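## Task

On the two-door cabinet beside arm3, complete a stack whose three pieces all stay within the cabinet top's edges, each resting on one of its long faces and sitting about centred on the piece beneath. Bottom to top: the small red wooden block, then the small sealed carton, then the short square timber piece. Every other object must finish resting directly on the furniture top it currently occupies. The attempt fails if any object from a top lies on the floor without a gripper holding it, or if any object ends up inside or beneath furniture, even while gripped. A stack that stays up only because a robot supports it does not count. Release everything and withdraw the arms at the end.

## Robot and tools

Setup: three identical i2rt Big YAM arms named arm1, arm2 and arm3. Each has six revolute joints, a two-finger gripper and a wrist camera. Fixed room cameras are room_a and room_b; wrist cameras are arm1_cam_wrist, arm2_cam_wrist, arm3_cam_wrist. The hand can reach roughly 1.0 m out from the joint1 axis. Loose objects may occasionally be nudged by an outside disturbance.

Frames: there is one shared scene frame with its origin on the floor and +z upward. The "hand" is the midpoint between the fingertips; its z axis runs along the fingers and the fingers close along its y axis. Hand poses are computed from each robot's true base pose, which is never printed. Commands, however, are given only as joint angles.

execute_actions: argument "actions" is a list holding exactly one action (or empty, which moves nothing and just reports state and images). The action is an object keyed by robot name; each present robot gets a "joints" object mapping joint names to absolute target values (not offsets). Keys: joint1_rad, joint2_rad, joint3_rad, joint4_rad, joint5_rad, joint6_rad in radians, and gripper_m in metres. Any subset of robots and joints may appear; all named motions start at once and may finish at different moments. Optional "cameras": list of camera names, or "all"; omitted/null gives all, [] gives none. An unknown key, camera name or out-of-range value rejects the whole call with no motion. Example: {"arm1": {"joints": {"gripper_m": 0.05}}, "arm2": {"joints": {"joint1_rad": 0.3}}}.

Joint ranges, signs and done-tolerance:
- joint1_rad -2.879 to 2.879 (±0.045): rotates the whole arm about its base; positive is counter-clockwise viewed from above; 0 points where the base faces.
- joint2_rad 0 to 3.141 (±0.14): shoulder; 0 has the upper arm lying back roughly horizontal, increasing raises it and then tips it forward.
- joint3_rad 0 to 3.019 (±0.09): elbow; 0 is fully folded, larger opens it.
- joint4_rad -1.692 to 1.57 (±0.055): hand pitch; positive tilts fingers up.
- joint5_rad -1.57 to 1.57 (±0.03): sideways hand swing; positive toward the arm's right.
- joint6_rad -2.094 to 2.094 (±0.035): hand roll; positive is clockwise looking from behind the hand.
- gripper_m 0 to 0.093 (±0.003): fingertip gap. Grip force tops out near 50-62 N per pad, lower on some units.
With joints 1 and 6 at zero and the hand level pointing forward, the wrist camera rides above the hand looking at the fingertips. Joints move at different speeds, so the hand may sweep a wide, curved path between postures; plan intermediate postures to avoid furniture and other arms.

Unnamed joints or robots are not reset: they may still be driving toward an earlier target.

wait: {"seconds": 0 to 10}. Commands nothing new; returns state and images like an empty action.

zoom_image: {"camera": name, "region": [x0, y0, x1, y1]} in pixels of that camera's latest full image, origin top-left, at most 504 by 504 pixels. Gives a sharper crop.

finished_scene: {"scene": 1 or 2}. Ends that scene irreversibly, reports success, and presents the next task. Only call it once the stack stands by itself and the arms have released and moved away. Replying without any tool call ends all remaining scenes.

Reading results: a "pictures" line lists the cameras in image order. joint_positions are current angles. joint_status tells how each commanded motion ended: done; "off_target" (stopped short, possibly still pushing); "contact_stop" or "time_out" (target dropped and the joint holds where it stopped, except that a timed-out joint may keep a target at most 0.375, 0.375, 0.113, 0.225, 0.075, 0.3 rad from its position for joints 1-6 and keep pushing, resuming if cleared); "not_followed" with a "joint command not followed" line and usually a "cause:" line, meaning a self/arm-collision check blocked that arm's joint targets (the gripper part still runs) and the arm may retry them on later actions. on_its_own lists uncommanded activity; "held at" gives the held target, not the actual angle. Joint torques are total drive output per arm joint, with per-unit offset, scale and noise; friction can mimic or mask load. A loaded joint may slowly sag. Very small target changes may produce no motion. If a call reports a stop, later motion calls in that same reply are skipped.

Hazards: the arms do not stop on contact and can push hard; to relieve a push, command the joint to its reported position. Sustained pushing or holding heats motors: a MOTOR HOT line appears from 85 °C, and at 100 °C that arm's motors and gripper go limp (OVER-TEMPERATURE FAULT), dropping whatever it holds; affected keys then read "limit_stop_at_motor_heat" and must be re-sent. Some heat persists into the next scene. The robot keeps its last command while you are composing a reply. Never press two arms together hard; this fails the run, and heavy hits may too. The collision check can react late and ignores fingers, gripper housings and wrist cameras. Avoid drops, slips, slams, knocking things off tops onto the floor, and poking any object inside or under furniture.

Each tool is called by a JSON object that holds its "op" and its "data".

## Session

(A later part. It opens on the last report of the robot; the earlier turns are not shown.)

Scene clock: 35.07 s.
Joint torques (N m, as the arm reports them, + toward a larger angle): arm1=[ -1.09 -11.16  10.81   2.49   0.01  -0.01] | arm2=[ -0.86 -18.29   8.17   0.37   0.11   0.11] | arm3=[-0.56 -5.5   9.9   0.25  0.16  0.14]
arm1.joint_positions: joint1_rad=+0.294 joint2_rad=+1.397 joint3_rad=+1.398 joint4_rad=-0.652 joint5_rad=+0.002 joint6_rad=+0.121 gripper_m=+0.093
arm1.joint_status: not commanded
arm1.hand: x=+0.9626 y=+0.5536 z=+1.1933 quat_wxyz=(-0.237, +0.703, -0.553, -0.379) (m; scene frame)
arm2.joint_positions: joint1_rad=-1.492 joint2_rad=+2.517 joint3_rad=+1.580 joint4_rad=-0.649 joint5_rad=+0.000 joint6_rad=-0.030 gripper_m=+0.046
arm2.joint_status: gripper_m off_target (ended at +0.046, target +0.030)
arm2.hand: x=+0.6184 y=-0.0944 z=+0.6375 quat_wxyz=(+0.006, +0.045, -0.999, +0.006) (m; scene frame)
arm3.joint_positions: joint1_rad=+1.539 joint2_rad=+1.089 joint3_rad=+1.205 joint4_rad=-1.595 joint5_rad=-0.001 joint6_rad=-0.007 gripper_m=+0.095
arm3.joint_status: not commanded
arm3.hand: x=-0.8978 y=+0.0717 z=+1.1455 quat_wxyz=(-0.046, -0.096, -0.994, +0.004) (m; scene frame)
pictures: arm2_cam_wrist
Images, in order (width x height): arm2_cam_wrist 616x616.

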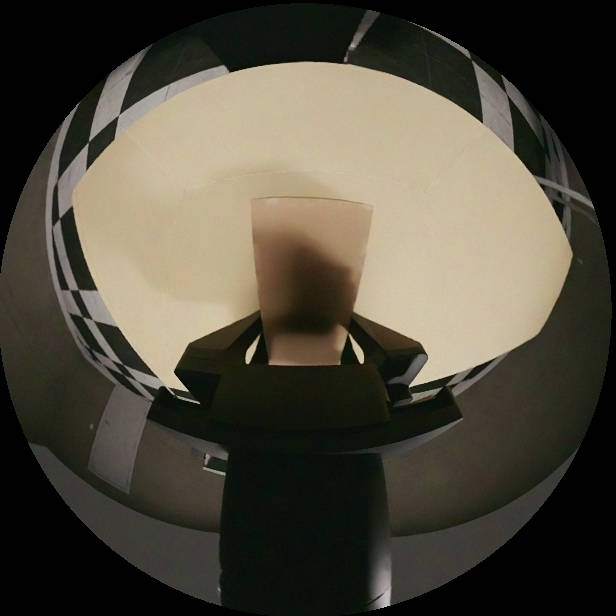

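{"op": "execute_actions", "data": {"actions": [{"arm2":{"joints":{"joint1_rad":1.385,"joint2_rad":2.11,"joint3_rad":1.67,"joint4_rad":-0.965,"joint6_rad":0.0}},"arm3":{"joints":{"joint2_rad":0.75,"joint3_rad":1.67,"joint4_rad":-1.035}},"arm1":{"joints":{"joint1_rad":0.0,"joint2_rad":0.9,"joint3_rad":1.15,"joint4_rad":-1.5}}}], "cameras": ["arm2_cam_wrist","room_a"]}}

Scene clock: 39.10 s.
Joint torques (N m, as the arm reports them, + toward a larger angle): arm1=[-0.64 -3.54 10.02  0.78  0.   -0.01] | arm2=[ -2.31 -18.66   8.71   0.26   0.16   0.11] | arm3=[-0.72  0.66  8.18  2.04  0.19  0.14]
arm1.joint_positions: joint1_rad=-0.009 joint2_rad=+0.900 joint3_rad=+1.143 joint4_rad=-1.484 joint5_rad=+0.002 joint6_rad=+0.121 gripper_m=+0.093
arm1.joint_status: all done
arm1.hand: x=+1.1565 y=+0.2796 z=+1.1544 quat_wxyz=(-0.112, +0.673, -0.720, -0.126) (m; scene frame)
arm2.joint_positions: joint1_rad=+1.395 joint2_rad=+2.134 joint3_rad=+1.671 joint4_rad=-0.959 joint5_rad=-0.002 joint6_rad=-0.012 gripper_m=+0.046
arm2.joint_status: all done
arm2.hand: x=-0.6200 y=+0.0023 z=+0.8894 quat_wxyz=(-0.001, +0.993, -0.092, -0.072) (m; scene frame)
arm3.joint_positions: joint1_rad=+1.539 joint2_rad=+0.759 joint3_rad=+1.668 joint4_rad=-1.048 joint5_rad=-0.001 joint6_rad=-0.007 gripper_m=+0.095
arm3.joint_status: all done
arm3.hand: x=-0.9334 y=+0.0787 z=+1.5560 quat_wxyz=(-0.653, -0.072, -0.751, +0.067) (m; scene frame)
pictures: arm2_cam_wrist, room_a
Images, in order (width x height): arm2_cam_wrist 616x616, room_a 504x504.

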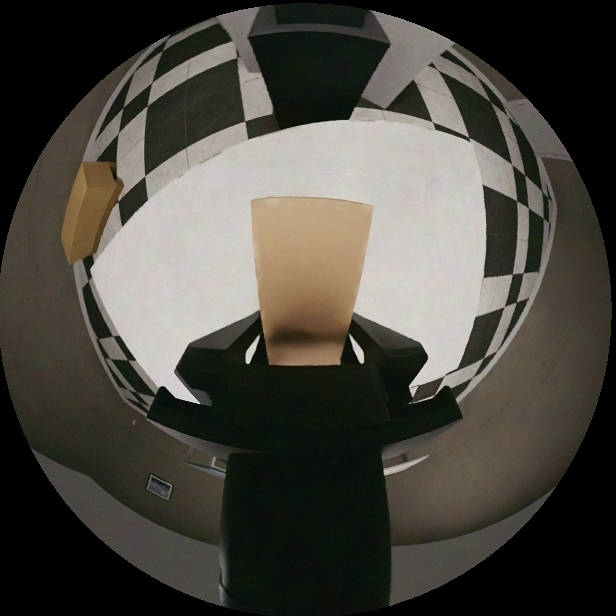

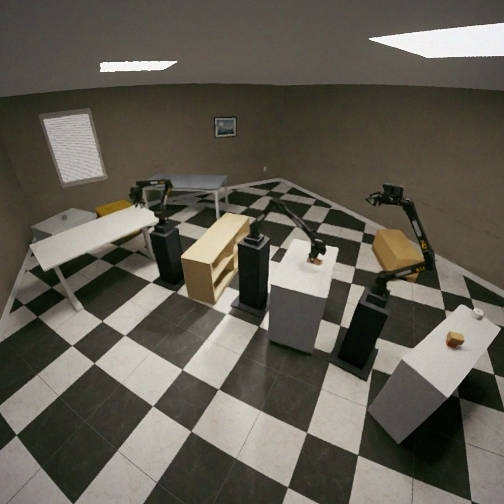

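{"op": "execute_actions", "data": {"actions": [{"arm2":{"joints":{"joint2_rad":2.24,"joint4_rad":-0.985}}}], "cameras": ["arm2_cam_wrist","room_a"]}}

Scene clock: 40.73 s.
Joint torques (N m, as the arm reports them, + toward a larger angle): arm1=[-1.08 -3.93  9.77  0.74  0.03 -0.02] | arm2=[ -1.59 -18.09   8.14   0.02   0.11   0.09] | arm3=[-0.43  0.74  8.27  1.98  0.2   0.11]
arm1.joint_positions: joint1_rad=-0.009 joint2_rad=+0.900 joint3_rad=+1.143 joint4_rad=-1.484 joint5_rad=+0.002 joint6_rad=+0.121 gripper_m=+0.093
arm1.joint_status: not commanded
arm1.hand: x=+1.1565 y=+0.2796 z=+1.1544 quat_wxyz=(-0.112, +0.673, -0.720, -0.126) (m; scene frame)
arm2.joint_positions: joint1_rad=+1.395 joint2_rad=+2.262 joint3_rad=+1.666 joint4_rad=-0.978 joint5_rad=-0.001 joint6_rad=-0.009 gripper_m=+0.045
arm2.joint_status: all done
arm2.hand: x=-0.5914 y=-0.0043 z=+0.8075 quat_wxyz=(+0.007, +0.996, -0.093, +0.004) (m; scene frame)
arm3.joint_positions: joint1_rad=+1.539 joint2_rad=+0.759 joint3_rad=+1.668 joint4_rad=-1.048 joint5_rad=-0.001 joint6_rad=-0.007 gripper_m=+0.095
arm3.joint_status: not commanded
arm3.hand: x=-0.9334 y=+0.0787 z=+1.5560 quat_wxyz=(-0.653, -0.072, -0.751, +0.067) (m; scene frame)
pictures: arm2_cam_wrist, room_a
Images, in order (width x height): arm2_cam_wrist 616x616, room_a 504x504.

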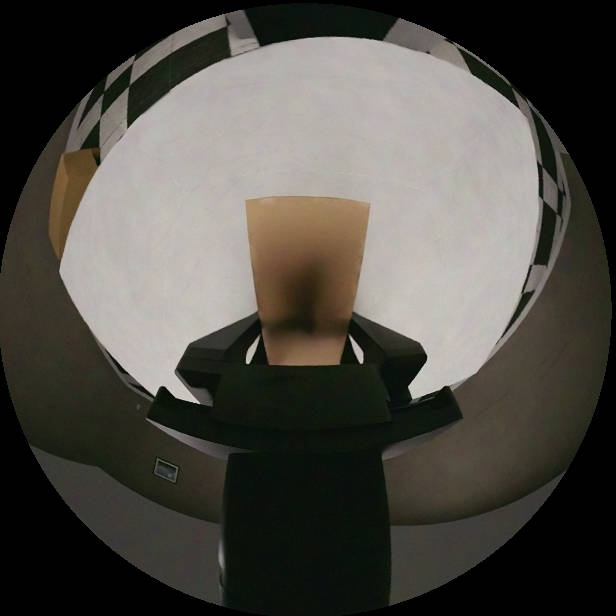

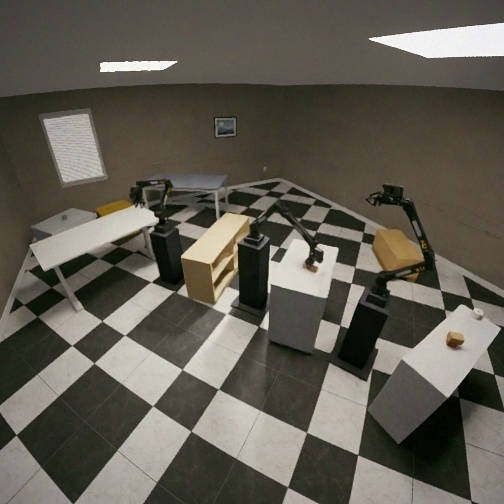

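{"op": "execute_actions", "data": {"actions": [{"arm2":{"joints":{"gripper_m":0.093}},"arm3":{"joints":{"joint1_rad":1.505,"joint3_rad":1.635,"joint4_rad":-1.025,"joint6_rad":-0.05}}}], "cameras": ["arm2_cam_wrist"]}}

{"op": "execute_actions", "data": {"actions": [{"arm2":{"joints":{"joint2_rad":2.05}},"arm3":{"joints":{"joint2_rad":0.9}}}], "cameras": ["arm2_cam_wrist"]}}

Scene clock: 42.33 s.
Joint torques (N m, as the arm reports them, + toward a larger angle): arm1=[-1.23 -3.57  9.79  0.77  0.02  0.02] | arm2=[ -1.89 -19.18   8.23   0.     0.14   0.09] | arm3=[-0.73  0.77  8.02  2.16  0.18 -0.04]
arm1.joint_positions: joint1_rad=-0.009 joint2_rad=+0.900 joint3_rad=+1.143 joint4_rad=-1.484 joint5_rad=+0.002 joint6_rad=+0.121 gripper_m=+0.093
arm1.joint_status: not commanded
arm1.hand: x=+1.1565 y=+0.2796 z=+1.1544 quat_wxyz=(-0.112, +0.673, -0.720, -0.126) (m; scene frame)
arm2.joint_positions: joint1_rad=+1.395 joint2_rad=+2.262 joint3_rad=+1.666 joint4_rad=-0.978 joint5_rad=-0.001 joint6_rad=-0.009 gripper_m=+0.093
arm2.joint_status: all done
arm2.hand: x=-0.5914 y=-0.0043 z=+0.8075 quat_wxyz=(+0.007, +0.996, -0.093, +0.004) (m; scene frame)
arm3.joint_positions: joint1_rad=+1.510 joint2_rad=+0.755 joint3_rad=+1.638 joint4_rad=-1.043 joint5_rad=-0.001 joint6_rad=-0.041 gripper_m=+0.095
arm3.joint_status: all done
arm3.hand: x=-0.9292 y=+0.0699 z=+1.5438 quat_wxyz=(-0.643, -0.071, -0.758, +0.086) (m; scene frame)
pictures: arm2_cam_wrist
Images, in order (width x height): arm2_cam_wrist 616x616.

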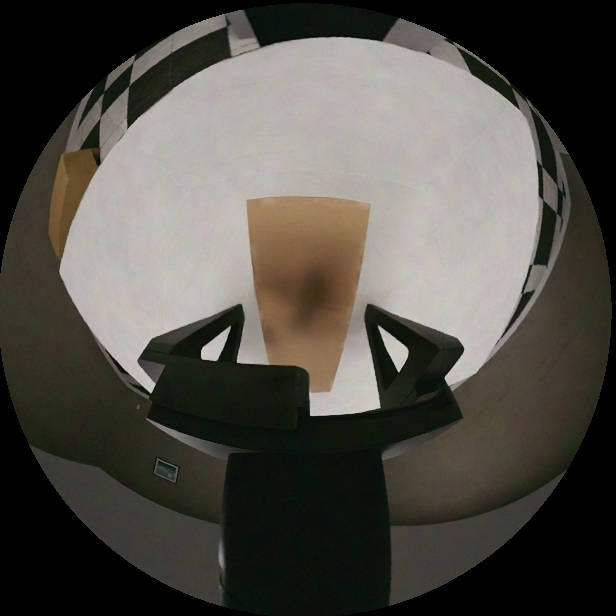

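Scene clock: 43.60 s.
Joint torques (N m, as the arm reports them, + toward a larger angle): arm1=[-1.06 -3.39  9.99  0.67  0.02  0.01] | arm2=[ -1.85 -15.48   9.76   0.4    0.14   0.09] | arm3=[-0.61 -2.29 10.25  2.15  0.2  -0.05]
arm1.joint_positions: joint1_rad=-0.009 joint2_rad=+0.900 joint3_rad=+1.143 joint4_rad=-1.484 joint5_rad=+0.002 joint6_rad=+0.121 gripper_m=+0.093
arm1.joint_status: not commanded
arm1.hand: x=+1.1565 y=+0.2796 z=+1.1544 quat_wxyz=(-0.112, +0.673, -0.720, -0.126) (m; scene frame)
arm2.joint_positions: joint1_rad=+1.395 joint2_rad=+2.043 joint3_rad=+1.663 joint4_rad=-0.980 joint5_rad=-0.001 joint6_rad=-0.009 gripper_m=+0.093
arm2.joint_status: all done
arm2.hand: x=-0.6212 y=+0.0032 z=+0.9430 quat_wxyz=(-0.004, +0.990, -0.093, -0.102) (m; scene frame)
arm3.joint_positions: joint1_rad=+1.510 joint2_rad=+0.903 joint3_rad=+1.626 joint4_rad=-1.041 joint5_rad=-0.001 joint6_rad=-0.041 gripper_m=+0.095
arm3.joint_status: all done
arm3.hand: x=-0.8485 y=+0.0512 z=+1.4939 quat_wxyz=(-0.581, -0.075, -0.807, +0.078) (m; scene frame)
pictures: arm2_cam_wrist
Images, in order (width x height): arm2_cam_wrist 616x616.

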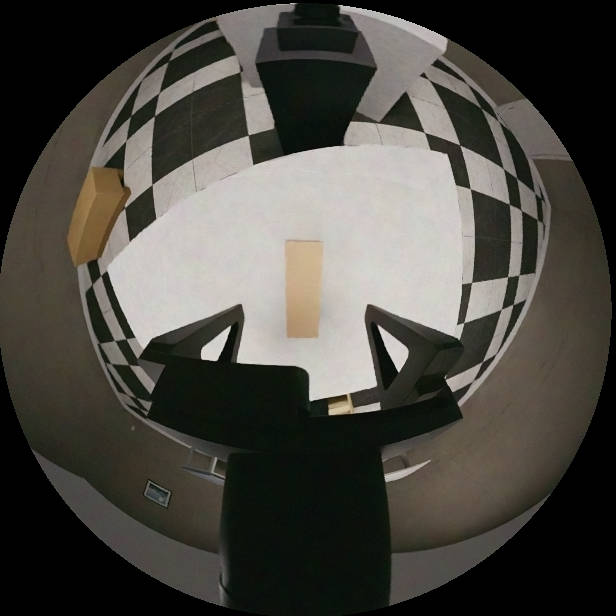

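{"op": "execute_actions", "data": {"actions": [{"arm2":{"joints":{"joint1_rad":0.0}},"arm3":{"joints":{"joint2_rad":2.02}}}], "cameras": ["arm3_cam_wrist","room_a"]}}

Scene clock: 45.80 s.
Joint torques (N m, as the arm reports them, + toward a larger angle): arm1=[-1.   -3.94 10.01  0.73  0.03  0.02] | arm2=[ -0.42 -16.02   9.74   0.39   0.06   0.09] | arm3=[ -0.46 -22.82  10.85   0.56   0.17  -0.05]
arm1.joint_positions: joint1_rad=-0.009 joint2_rad=+0.900 joint3_rad=+1.143 joint4_rad=-1.484 joint5_rad=+0.002 joint6_rad=+0.121 gripper_m=+0.093
arm1.joint_status: not commanded
arm1.hand: x=+1.1565 y=+0.2796 z=+1.1544 quat_wxyz=(-0.112, +0.673, -0.720, -0.126) (m; scene frame)
arm2.joint_positions: joint1_rad=-0.008 joint2_rad=+2.048 joint3_rad=+1.663 joint4_rad=-0.980 joint5_rad=+0.001 joint6_rad=-0.009 gripper_m=+0.093
arm2.joint_status: all done
arm2.hand: x=+0.0457 y=+0.5346 z=+0.9356 quat_wxyz=(-0.071, +0.697, -0.710, -0.065) (m; scene frame)
arm3.joint_positions: joint1_rad=+1.510 joint2_rad=+2.027 joint3_rad=+1.622 joint4_rad=-1.029 joint5_rad=-0.001 joint6_rad=-0.041 gripper_m=+0.095
arm3.joint_status: all done
arm3.hand: x=-0.5823 y=-0.0101 z=+0.8946 quat_wxyz=(-0.067, -0.093, -0.993, +0.009) (m; scene frame)
pictures: arm3_cam_wrist, room_a
Images, in order (width x height): arm3_cam_wrist 616x616, room_a 504x504.

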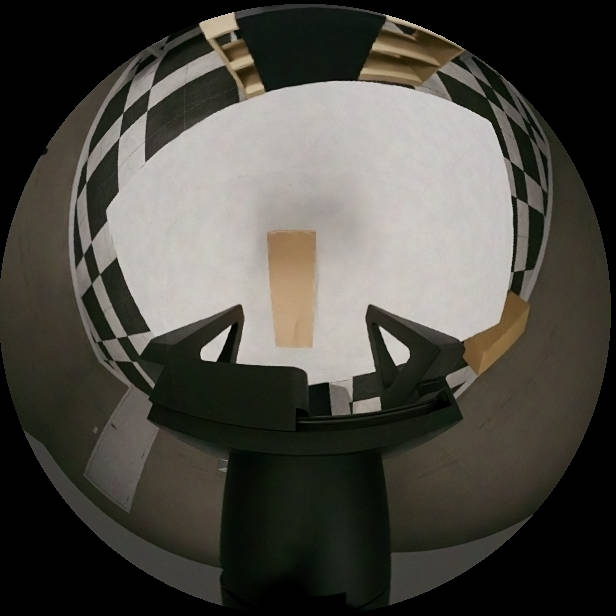

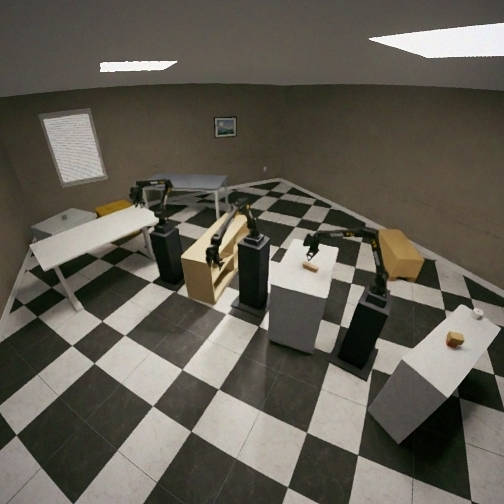

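{"op": "execute_actions", "data": {"actions": [{"arm3":{"joints":{"joint1_rad":1.538,"joint2_rad":2.145,"joint6_rad":-0.01}},"arm2":{"joints":{"joint2_rad":1.5}}}], "cameras": ["arm3_cam_wrist"]}}

Scene clock: 48.30 s.
Joint torques (N m, as the arm reports them, + toward a larger angle): arm1=[-0.84 -3.15  9.79  0.61  0.02 -0.01] | arm2=[ -0.37 -11.18  11.85   1.24   0.06   0.09] | arm3=[ -0.19 -23.33  10.02   0.4    0.18   0.14]
arm1.joint_positions: joint1_rad=-0.009 joint2_rad=+0.900 joint3_rad=+1.143 joint4_rad=-1.484 joint5_rad=+0.002 joint6_rad=+0.121 gripper_m=+0.093
arm1.joint_status: not commanded
arm1.hand: x=+1.1565 y=+0.2796 z=+1.1544 quat_wxyz=(-0.112, +0.673, -0.720, -0.126) (m; scene frame)
arm2.joint_positions: joint1_rad=-0.008 joint2_rad=+1.516 joint3_rad=+1.654 joint4_rad=-0.980 joint5_rad=+0.001 joint6_rad=-0.009 gripper_m=+0.093
arm2.joint_status: all done
arm2.hand: x=+0.0432 y=+0.4893 z=+1.2666 quat_wxyz=(-0.254, +0.656, -0.668, -0.242) (m; scene frame)
arm3.joint_positions: joint1_rad=+1.539 joint2_rad=+2.152 joint3_rad=+1.622 joint4_rad=-1.029 joint5_rad=-0.001 joint6_rad=-0.019 gripper_m=+0.095
arm3.joint_status: all done
arm3.hand: x=-0.5933 y=+0.0104 z=+0.8193 quat_wxyz=(-0.006, -0.090, -0.996, +0.000) (m; scene frame)
pictures: arm3_cam_wrist
Images, in order (width x height): arm3_cam_wrist 616x616.

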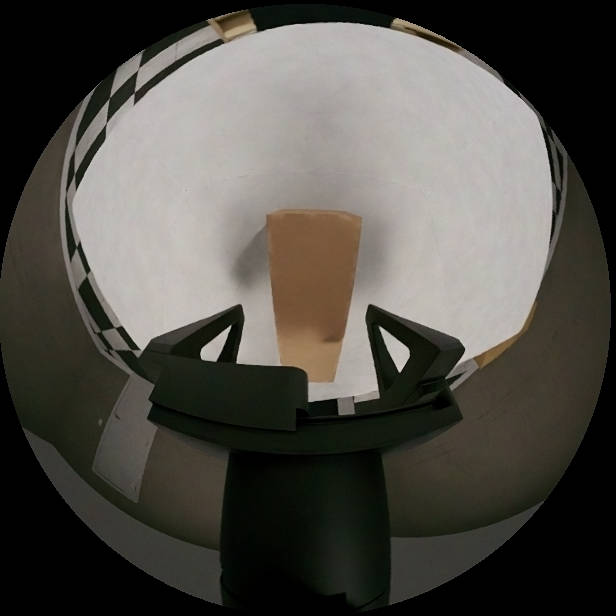

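{"op": "execute_actions", "data": {"actions": [{"arm3":{"joints":{"gripper_m":0.03}}}], "cameras": []}}

{"op": "execute_actions", "data": {"actions": [{"arm3":{"joints":{"joint1_rad":-1.81,"joint2_rad":1.88,"joint4_rad":-1.172,"joint6_rad":-0.505}},"arm2":{"joints":{"joint2_rad":0.9,"joint3_rad":1.15,"joint4_rad":-1.5}}}], "cameras": ["arm3_cam_wrist","room_a"]}}

Scene clock: 49.70 s.
Joint torques (N m, as the arm reports them, + toward a larger angle): arm1=[-0.78 -3.62  9.94  0.68  0.06  0.05] | arm2=[ -0.41 -11.8   11.9    1.18   0.06   0.09] | arm3=[ -0.6  -23.18  10.04   0.39   0.12   0.12]
arm1.joint_positions: joint1_rad=-0.009 joint2_rad=+0.900 joint3_rad=+1.143 joint4_rad=-1.484 joint5_rad=+0.002 joint6_rad=+0.121 gripper_m=+0.093
arm1.joint_status: not commanded
arm1.hand: x=+1.1565 y=+0.2796 z=+1.1544 quat_wxyz=(-0.112, +0.673, -0.720, -0.126) (m; scene frame)
arm2.joint_positions: joint1_rad=-0.008 joint2_rad=+1.516 joint3_rad=+1.654 joint4_rad=-0.980 joint5_rad=+0.001 joint6_rad=-0.009 gripper_m=+0.093
arm2.joint_status: not commanded
arm2.hand: x=+0.0432 y=+0.4893 z=+1.2666 quat_wxyz=(-0.254, +0.656, -0.668, -0.242) (m; scene frame)
arm3.joint_positions: joint1_rad=+1.539 joint2_rad=+2.152 joint3_rad=+1.622 joint4_rad=-1.029 joint5_rad=+0.000 joint6_rad=-0.018 gripper_m=+0.046
arm3.joint_status: gripper_m off_target (ended at +0.046, target +0.030)
arm3.hand: x=-0.5934 y=+0.0102 z=+0.8193 quat_wxyz=(-0.006, -0.090, -0.996, +0.001) (m; scene frame)
pictures: none
No camera images: the call's "cameras" was empty. Leave "cameras" out to get every camera's image.

Scene clock: 52.67 s.
Joint torques (N m, as the arm reports them, + toward a larger angle): arm1=[-0.63 -3.81  9.8   0.6   0.02  0.  ] | arm2=[-0.38 -0.78  9.35  0.65  0.06  0.09] | arm3=[ -0.19 -21.42  11.2    0.23   0.03  -0.04]
arm1.joint_positions: joint1_rad=-0.009 joint2_rad=+0.900 joint3_rad=+1.143 joint4_rad=-1.484 joint5_rad=+0.002 joint6_rad=+0.121 gripper_m=+0.093
arm1.joint_status: not commanded
arm1.hand: x=+1.1565 y=+0.2796 z=+1.1544 quat_wxyz=(-0.112, +0.673, -0.720, -0.126) (m; scene frame)
arm2.joint_positions: joint1_rad=-0.008 joint2_rad=+0.893 joint3_rad=+1.156 joint4_rad=-1.495 joint5_rad=+0.001 joint6_rad=-0.009 gripper_m=+0.093
arm2.joint_status: all done
arm2.hand: x=+0.0344 y=+0.1658 z=+1.2243 quat_wxyz=(-0.118, +0.691, -0.704, -0.111) (m; scene frame)
arm3.joint_positions: joint1_rad=-1.812 joint2_rad=+1.891 joint3_rad=+1.623 joint4_rad=-1.164 joint5_rad=+0.002 joint6_rad=-0.497 gripper_m=+0.046
arm3.joint_status: all done
arm3.hand: x=-1.7576 y=+0.3750 z=+0.9723 quat_wxyz=(+0.031, -0.997, -0.044, +0.062) (m; scene frame)
pictures: arm3_cam_wrist, room_a
Images, in order (width x height): arm3_cam_wrist 616x616, room_a 504x504.

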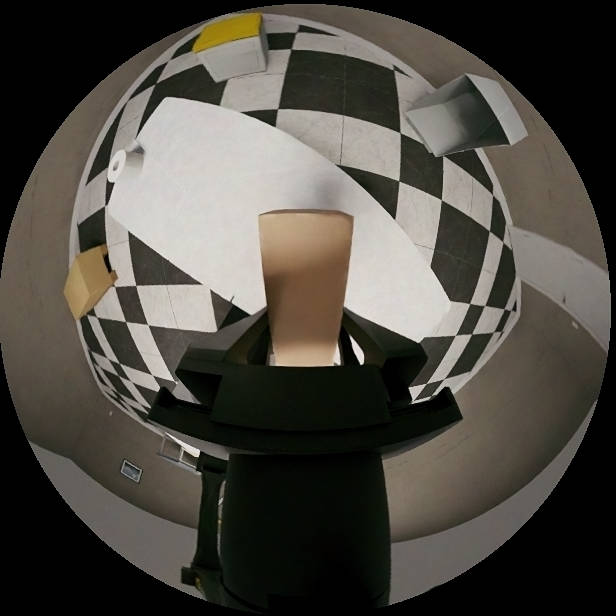

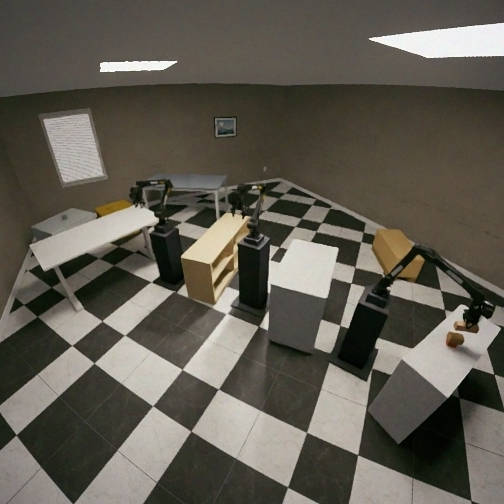

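{"op": "zoom_image", "data": {"camera": "room_a", "region": [410, 280, 504, 374]}}

Region (410, 280, 504, 374) of room_a's 504x504 image, scaled by 5.362, with more detail than that image has.

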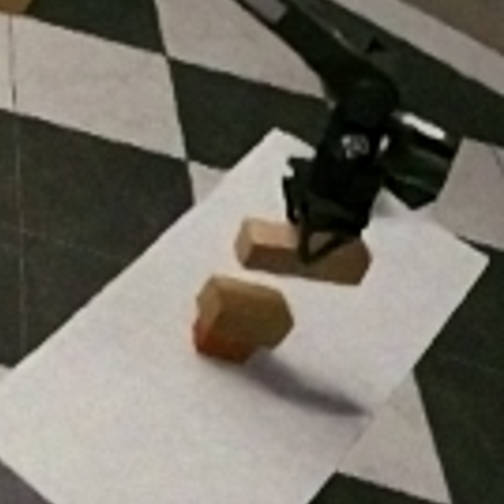

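{"op": "execute_actions", "data": {"actions": [{"arm3":{"joints":{"joint2_rad":1.995}}}], "cameras": ["arm3_cam_wrist","room_a"]}}

{"op": "zoom_image", "data": {"camera": "room_a", "region": [420, 300, 500, 380]}}

Scene clock: 54.33 s.
Joint torques (N m, as the arm reports them, + toward a larger angle): arm1=[-1.48 -3.34  9.87  0.62  0.05 -0.02] | arm2=[-0.35 -0.75  9.34  0.65  0.06  0.09] | arm3=[ -0.22 -22.62  10.45   0.09   0.02  -0.04]
arm1.joint_positions: joint1_rad=-0.009 joint2_rad=+0.900 joint3_rad=+1.143 joint4_rad=-1.484 joint5_rad=+0.002 joint6_rad=+0.121 gripper_m=+0.093
arm1.joint_status: not commanded
arm1.hand: x=+1.1565 y=+0.2796 z=+1.1544 quat_wxyz=(-0.112, +0.673, -0.720, -0.126) (m; scene frame)
arm2.joint_positions: joint1_rad=-0.008 joint2_rad=+0.893 joint3_rad=+1.156 joint4_rad=-1.495 joint5_rad=+0.001 joint6_rad=-0.009 gripper_m=+0.093
arm2.joint_status: not commanded
arm2.hand: x=+0.0344 y=+0.1658 z=+1.2243 quat_wxyz=(-0.118, +0.691, -0.704, -0.111) (m; scene frame)
arm3.joint_positions: joint1_rad=-1.812 joint2_rad=+2.012 joint3_rad=+1.623 joint4_rad=-1.164 joint5_rad=+0.002 joint6_rad=-0.497 gripper_m=+0.046
arm3.joint_status: all done
arm3.hand: x=-1.7529 y=+0.3729 z=+0.9019 quat_wxyz=(+0.005, -0.999, -0.044, +0.008) (m; scene frame)
pictures: arm3_cam_wrist, room_a
Images, in order (width x height): arm3_cam_wrist 616x616, room_a 504x504.

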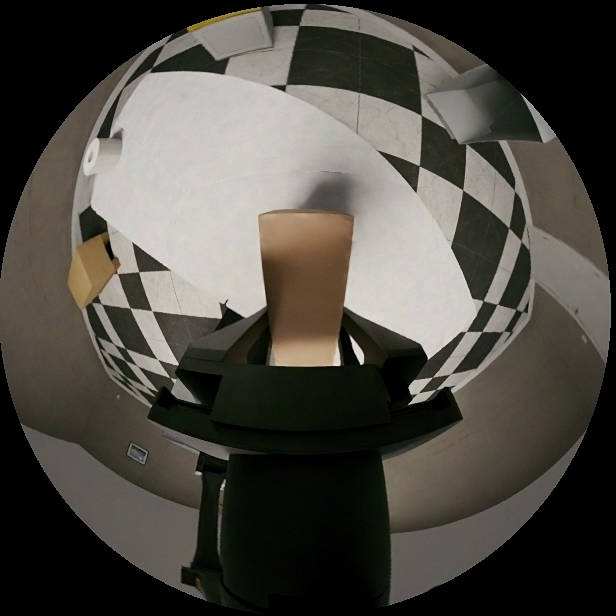

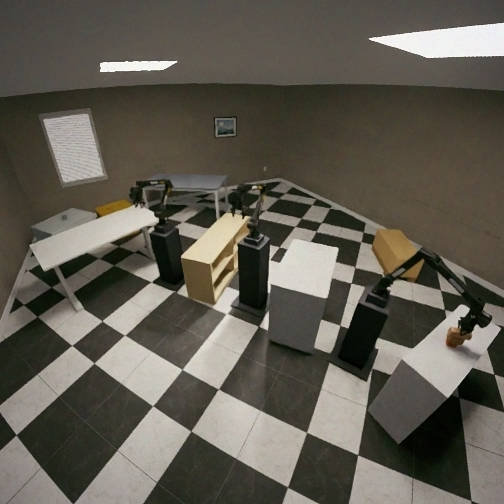

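Region (420, 300, 500, 380) of room_a's 504x504 image, scaled by 6.300, with more detail than that image has.

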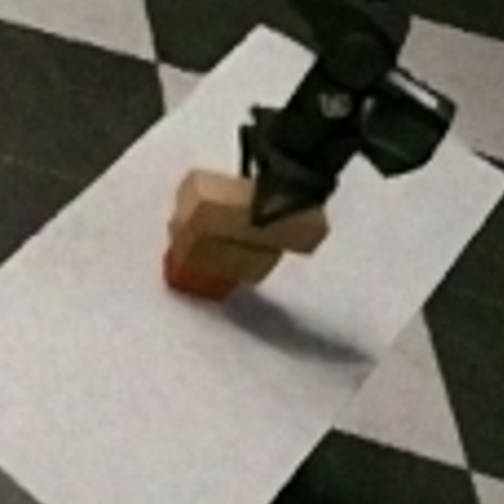

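{"op": "execute_actions", "data": {"actions": [{"arm3":{"joints":{"joint2_rad":2.028}}}], "cameras": ["arm3_cam_wrist","room_a"]}}

{"op": "zoom_image", "data": {"camera": "room_a", "region": [420, 300, 500, 380]}}

Scene clock: 55.10 s.
Joint torques (N m, as the arm reports them, + toward a larger angle): arm1=[-1.13 -3.88  9.96  0.51  0.05 -0.02] | arm2=[-0.35 -0.78  9.35  0.65  0.06  0.09] | arm3=[ -0.09 -20.18  10.54   0.03   0.02  -0.04]
arm1.joint_positions: joint1_rad=-0.009 joint2_rad=+0.900 joint3_rad=+1.143 joint4_rad=-1.484 joint5_rad=+0.002 joint6_rad=+0.121 gripper_m=+0.093
arm1.joint_status: not commanded
arm1.hand: x=+1.1565 y=+0.2796 z=+1.1544 quat_wxyz=(-0.112, +0.673, -0.720, -0.126) (m; scene frame)
arm2.joint_positions: joint1_rad=-0.008 joint2_rad=+0.893 joint3_rad=+1.156 joint4_rad=-1.495 joint5_rad=+0.001 joint6_rad=-0.009 gripper_m=+0.093
arm2.joint_status: not commanded
arm2.hand: x=+0.0344 y=+0.1658 z=+1.2243 quat_wxyz=(-0.118, +0.691, -0.704, -0.111) (m; scene frame)
arm3.joint_positions: joint1_rad=-1.812 joint2_rad=+2.013 joint3_rad=+1.623 joint4_rad=-1.164 joint5_rad=+0.002 joint6_rad=-0.497 gripper_m=+0.046
arm3.joint_status: all done
arm3.hand: x=-1.7528 y=+0.3729 z=+0.9010 quat_wxyz=(+0.005, -0.999, -0.044, +0.007) (m; scene frame)
pictures: arm3_cam_wrist, room_a
Images, in order (width x height): arm3_cam_wrist 616x616, room_a 504x504.

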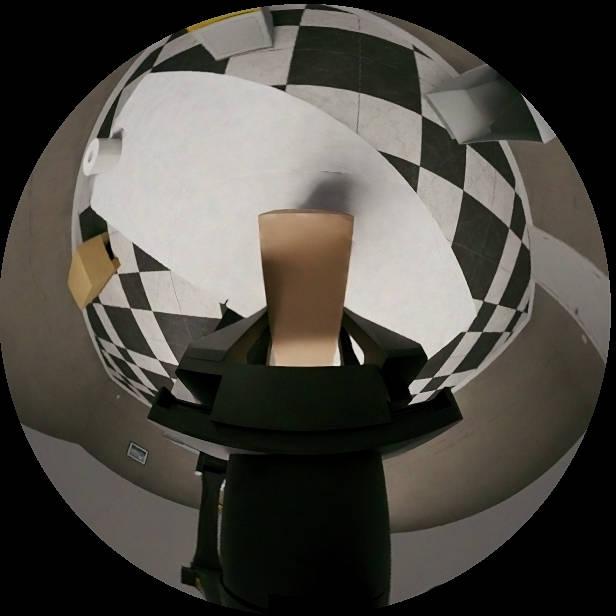

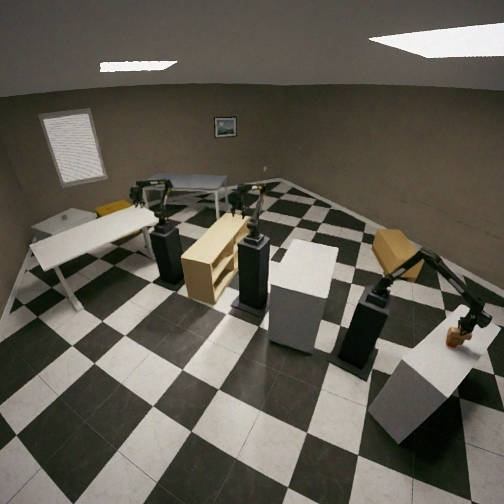

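Region (420, 300, 500, 380) of room_a's 504x504 image, scaled by 6.300, with more detail than that image has.

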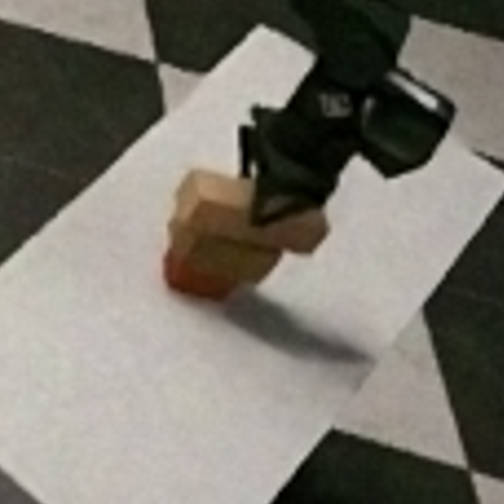

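{"op": "execute_actions", "data": {"actions": [{"arm3":{"joints":{"joint2_rad":2.042}}}], "cameras": ["arm3_cam_wrist"]}}

Scene clock: 55.87 s.
Joint torques (N m, as the arm reports them, + toward a larger angle): arm1=[-0.26 -3.86  9.99  0.58  0.05  0.01] | arm2=[-0.37 -0.75  9.35  0.66  0.06  0.09] | arm3=[ -0.06 -19.76  10.51   0.03   0.01  -0.05]
arm1.joint_positions: joint1_rad=-0.009 joint2_rad=+0.900 joint3_rad=+1.143 joint4_rad=-1.484 joint5_rad=+0.002 joint6_rad=+0.121 gripper_m=+0.093
arm1.joint_status: not commanded
arm1.hand: x=+1.1565 y=+0.2796 z=+1.1544 quat_wxyz=(-0.112, +0.673, -0.720, -0.126) (m; scene frame)
arm2.joint_positions: joint1_rad=-0.008 joint2_rad=+0.893 joint3_rad=+1.156 joint4_rad=-1.495 joint5_rad=+0.001 joint6_rad=-0.009 gripper_m=+0.093
arm2.joint_status: not commanded
arm2.hand: x=+0.0344 y=+0.1658 z=+1.2243 quat_wxyz=(-0.118, +0.691, -0.704, -0.111) (m; scene frame)
arm3.joint_positions: joint1_rad=-1.812 joint2_rad=+2.022 joint3_rad=+1.623 joint4_rad=-1.165 joint5_rad=+0.002 joint6_rad=-0.497 gripper_m=+0.046
arm3.joint_status: all done
arm3.hand: x=-1.7520 y=+0.3726 z=+0.8961 quat_wxyz=(+0.003, -0.999, -0.044, +0.003) (m; scene frame)
pictures: arm3_cam_wrist
Images, in order (width x height): arm3_cam_wrist 616x616.

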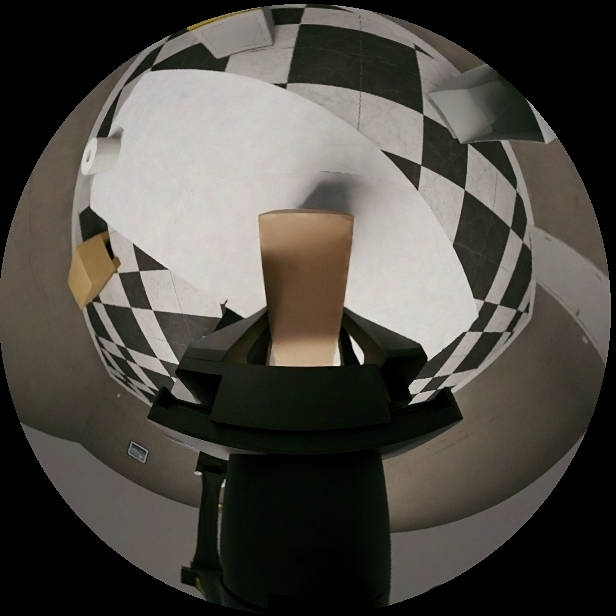

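{"op": "execute_actions", "data": {"actions": [{"arm3":{"joints":{"joint2_rad":2.054}}}], "cameras": ["arm3_cam_wrist","room_a"]}}

{"op": "zoom_image", "data": {"camera": "room_a", "region": [420, 300, 500, 380]}}

Scene clock: 56.57 s.
Joint torques (N m, as the arm reports them, + toward a larger angle): arm1=[-0.32 -3.01  9.95  0.74  0.05 -0.01] | arm2=[-0.37 -0.78  9.35  0.65  0.06  0.09] | arm3=[ -0.19 -18.6   10.52   0.     0.03  -0.04]
arm1.joint_positions: joint1_rad=-0.009 joint2_rad=+0.900 joint3_rad=+1.143 joint4_rad=-1.484 joint5_rad=+0.002 joint6_rad=+0.121 gripper_m=+0.093
arm1.joint_status: not commanded
arm1.hand: x=+1.1565 y=+0.2796 z=+1.1544 quat_wxyz=(-0.112, +0.673, -0.720, -0.126) (m; scene frame)
arm2.joint_positions: joint1_rad=-0.008 joint2_rad=+0.893 joint3_rad=+1.156 joint4_rad=-1.495 joint5_rad=+0.001 joint6_rad=-0.009 gripper_m=+0.093
arm2.joint_status: not commanded
arm2.hand: x=+0.0344 y=+0.1658 z=+1.2243 quat_wxyz=(-0.118, +0.691, -0.704, -0.111) (m; scene frame)
arm3.joint_positions: joint1_rad=-1.812 joint2_rad=+2.022 joint3_rad=+1.623 joint4_rad=-1.165 joint5_rad=+0.002 joint6_rad=-0.497 gripper_m=+0.046
arm3.joint_status: all done
arm3.hand: x=-1.7520 y=+0.3726 z=+0.8961 quat_wxyz=(+0.003, -0.999, -0.044, +0.003) (m; scene frame)
pictures: arm3_cam_wrist, room_a
Images, in order (width x height): arm3_cam_wrist 616x616, room_a 504x504.

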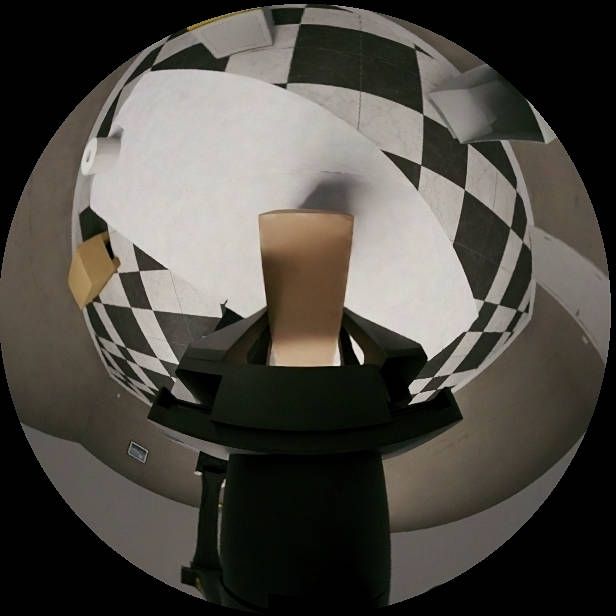

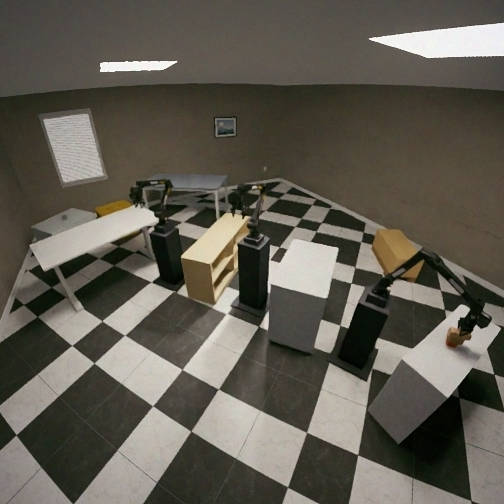

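Region (420, 300, 500, 380) of room_a's 504x504 image, scaled by 6.300, with more detail than that image has.

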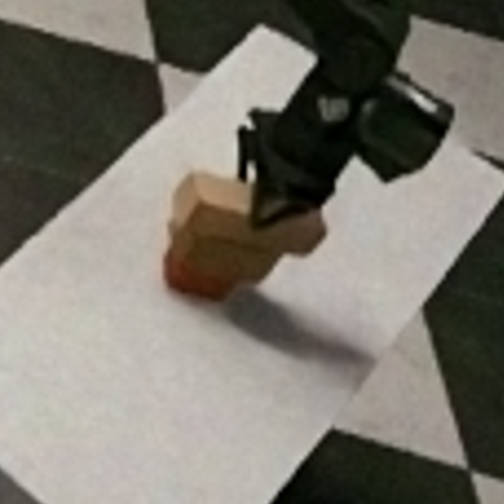

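Contact made. Release and lift.

{"op": "execute_actions", "data": {"actions": [{"arm3":{"joints":{"joint2_rad":2.022,"gripper_m":0.093}}}], "cameras": ["arm3_cam_wrist"]}}

{"op": "execute_actions", "data": {"actions": [{"arm3":{"joints":{"joint2_rad":1.6}}}], "cameras": ["arm3_cam_wrist","room_a"]}}

Scene clock: 58.77 s.
Joint torques (N m, as the arm reports them, + toward a larger angle): arm1=[-0.77 -2.9  10.    0.63  0.05 -0.07] | arm2=[-0.4  -0.76  9.36  0.64  0.06  0.09] | arm3=[ -0.25 -21.25  10.5    0.06   0.03  -0.04]
arm1.joint_positions: joint1_rad=-0.009 joint2_rad=+0.900 joint3_rad=+1.143 joint4_rad=-1.484 joint5_rad=+0.002 joint6_rad=+0.121 gripper_m=+0.093
arm1.joint_status: not commanded
arm1.hand: x=+1.1565 y=+0.2796 z=+1.1544 quat_wxyz=(-0.112, +0.673, -0.720, -0.126) (m; scene frame)
arm2.joint_positions: joint1_rad=-0.008 joint2_rad=+0.893 joint3_rad=+1.156 joint4_rad=-1.495 joint5_rad=+0.001 joint6_rad=-0.009 gripper_m=+0.093
arm2.joint_status: not commanded
arm2.hand: x=+0.0344 y=+0.1658 z=+1.2243 quat_wxyz=(-0.118, +0.691, -0.704, -0.111) (m; scene frame)
arm3.joint_positions: joint1_rad=-1.812 joint2_rad=+2.022 joint3_rad=+1.623 joint4_rad=-1.165 joint5_rad=+0.002 joint6_rad=-0.497 gripper_m=+0.093
arm3.joint_status: all done
arm3.hand: x=-1.7520 y=+0.3725 z=+0.8961 quat_wxyz=(+0.002, -0.999, -0.044, +0.003) (m; scene frame)
pictures: arm3_cam_wrist
Images, in order (width x height): arm3_cam_wrist 616x616.

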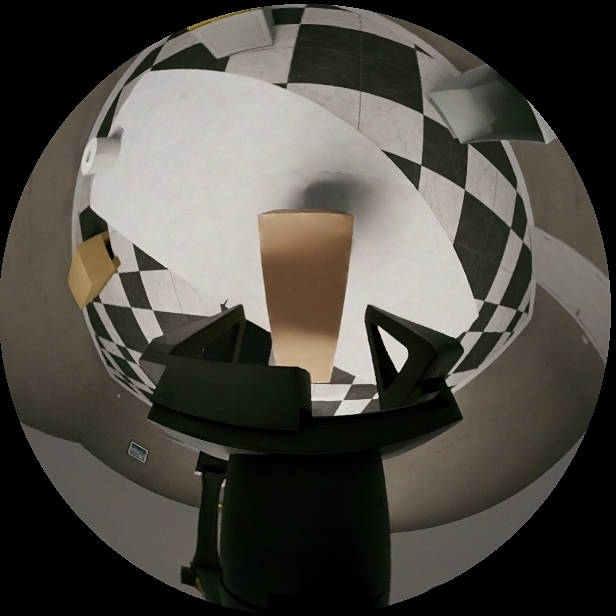

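Scene clock: 60.37 s.
Joint torques (N m, as the arm reports them, + toward a larger angle): arm1=[-1.18 -3.2  10.    0.76  0.04  0.02] | arm2=[-0.36 -0.76  9.35  0.65  0.06  0.09] | arm3=[ -0.01 -16.18  12.1    0.72   0.03  -0.02]
arm1.joint_positions: joint1_rad=-0.009 joint2_rad=+0.900 joint3_rad=+1.143 joint4_rad=-1.484 joint5_rad=+0.002 joint6_rad=+0.121 gripper_m=+0.093
arm1.joint_status: not commanded
arm1.hand: x=+1.1565 y=+0.2796 z=+1.1544 quat_wxyz=(-0.112, +0.673, -0.720, -0.126) (m; scene frame)
arm2.joint_positions: joint1_rad=-0.008 joint2_rad=+0.893 joint3_rad=+1.156 joint4_rad=-1.495 joint5_rad=+0.001 joint6_rad=-0.009 gripper_m=+0.093
arm2.joint_status: not commanded
arm2.hand: x=+0.0344 y=+0.1658 z=+1.2243 quat_wxyz=(-0.118, +0.691, -0.704, -0.111) (m; scene frame)
arm3.joint_positions: joint1_rad=-1.812 joint2_rad=+1.598 joint3_rad=+1.623 joint4_rad=-1.166 joint5_rad=+0.002 joint6_rad=-0.497 gripper_m=+0.093
arm3.joint_status: all done
arm3.hand: x=-1.7361 y=+0.3656 z=+1.1419 quat_wxyz=(+0.094, -0.976, -0.043, +0.192) (m; scene frame)
pictures: arm3_cam_wrist, room_a
Images, in order (width x height): arm3_cam_wrist 616x616, room_a 504x504.

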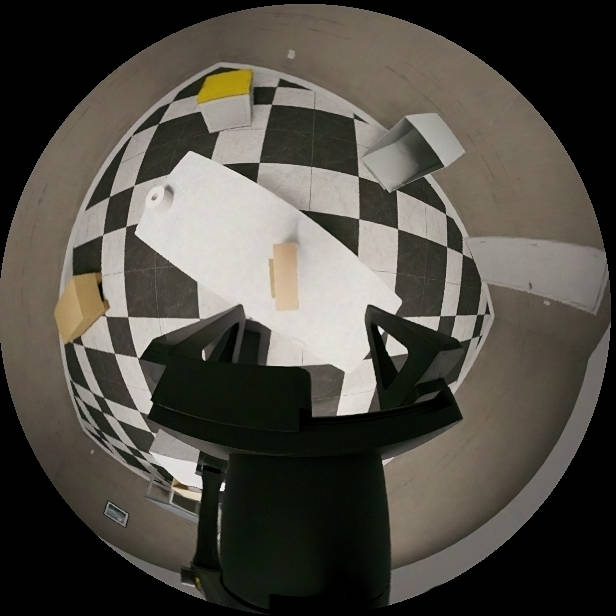

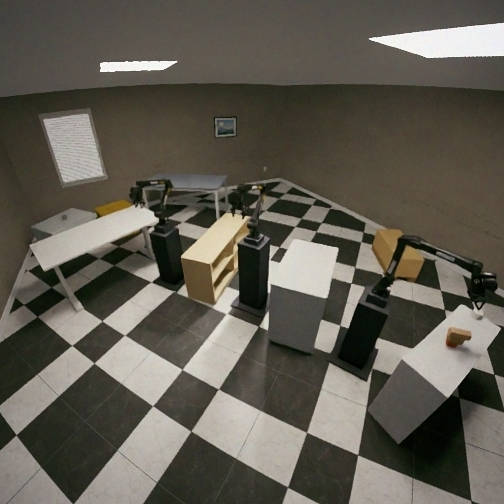

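The timber sits centred on the carton and the arm is clear.

{"op": "finished_scene", "data": {"scene": 2}}

The scene is finished: the task was done.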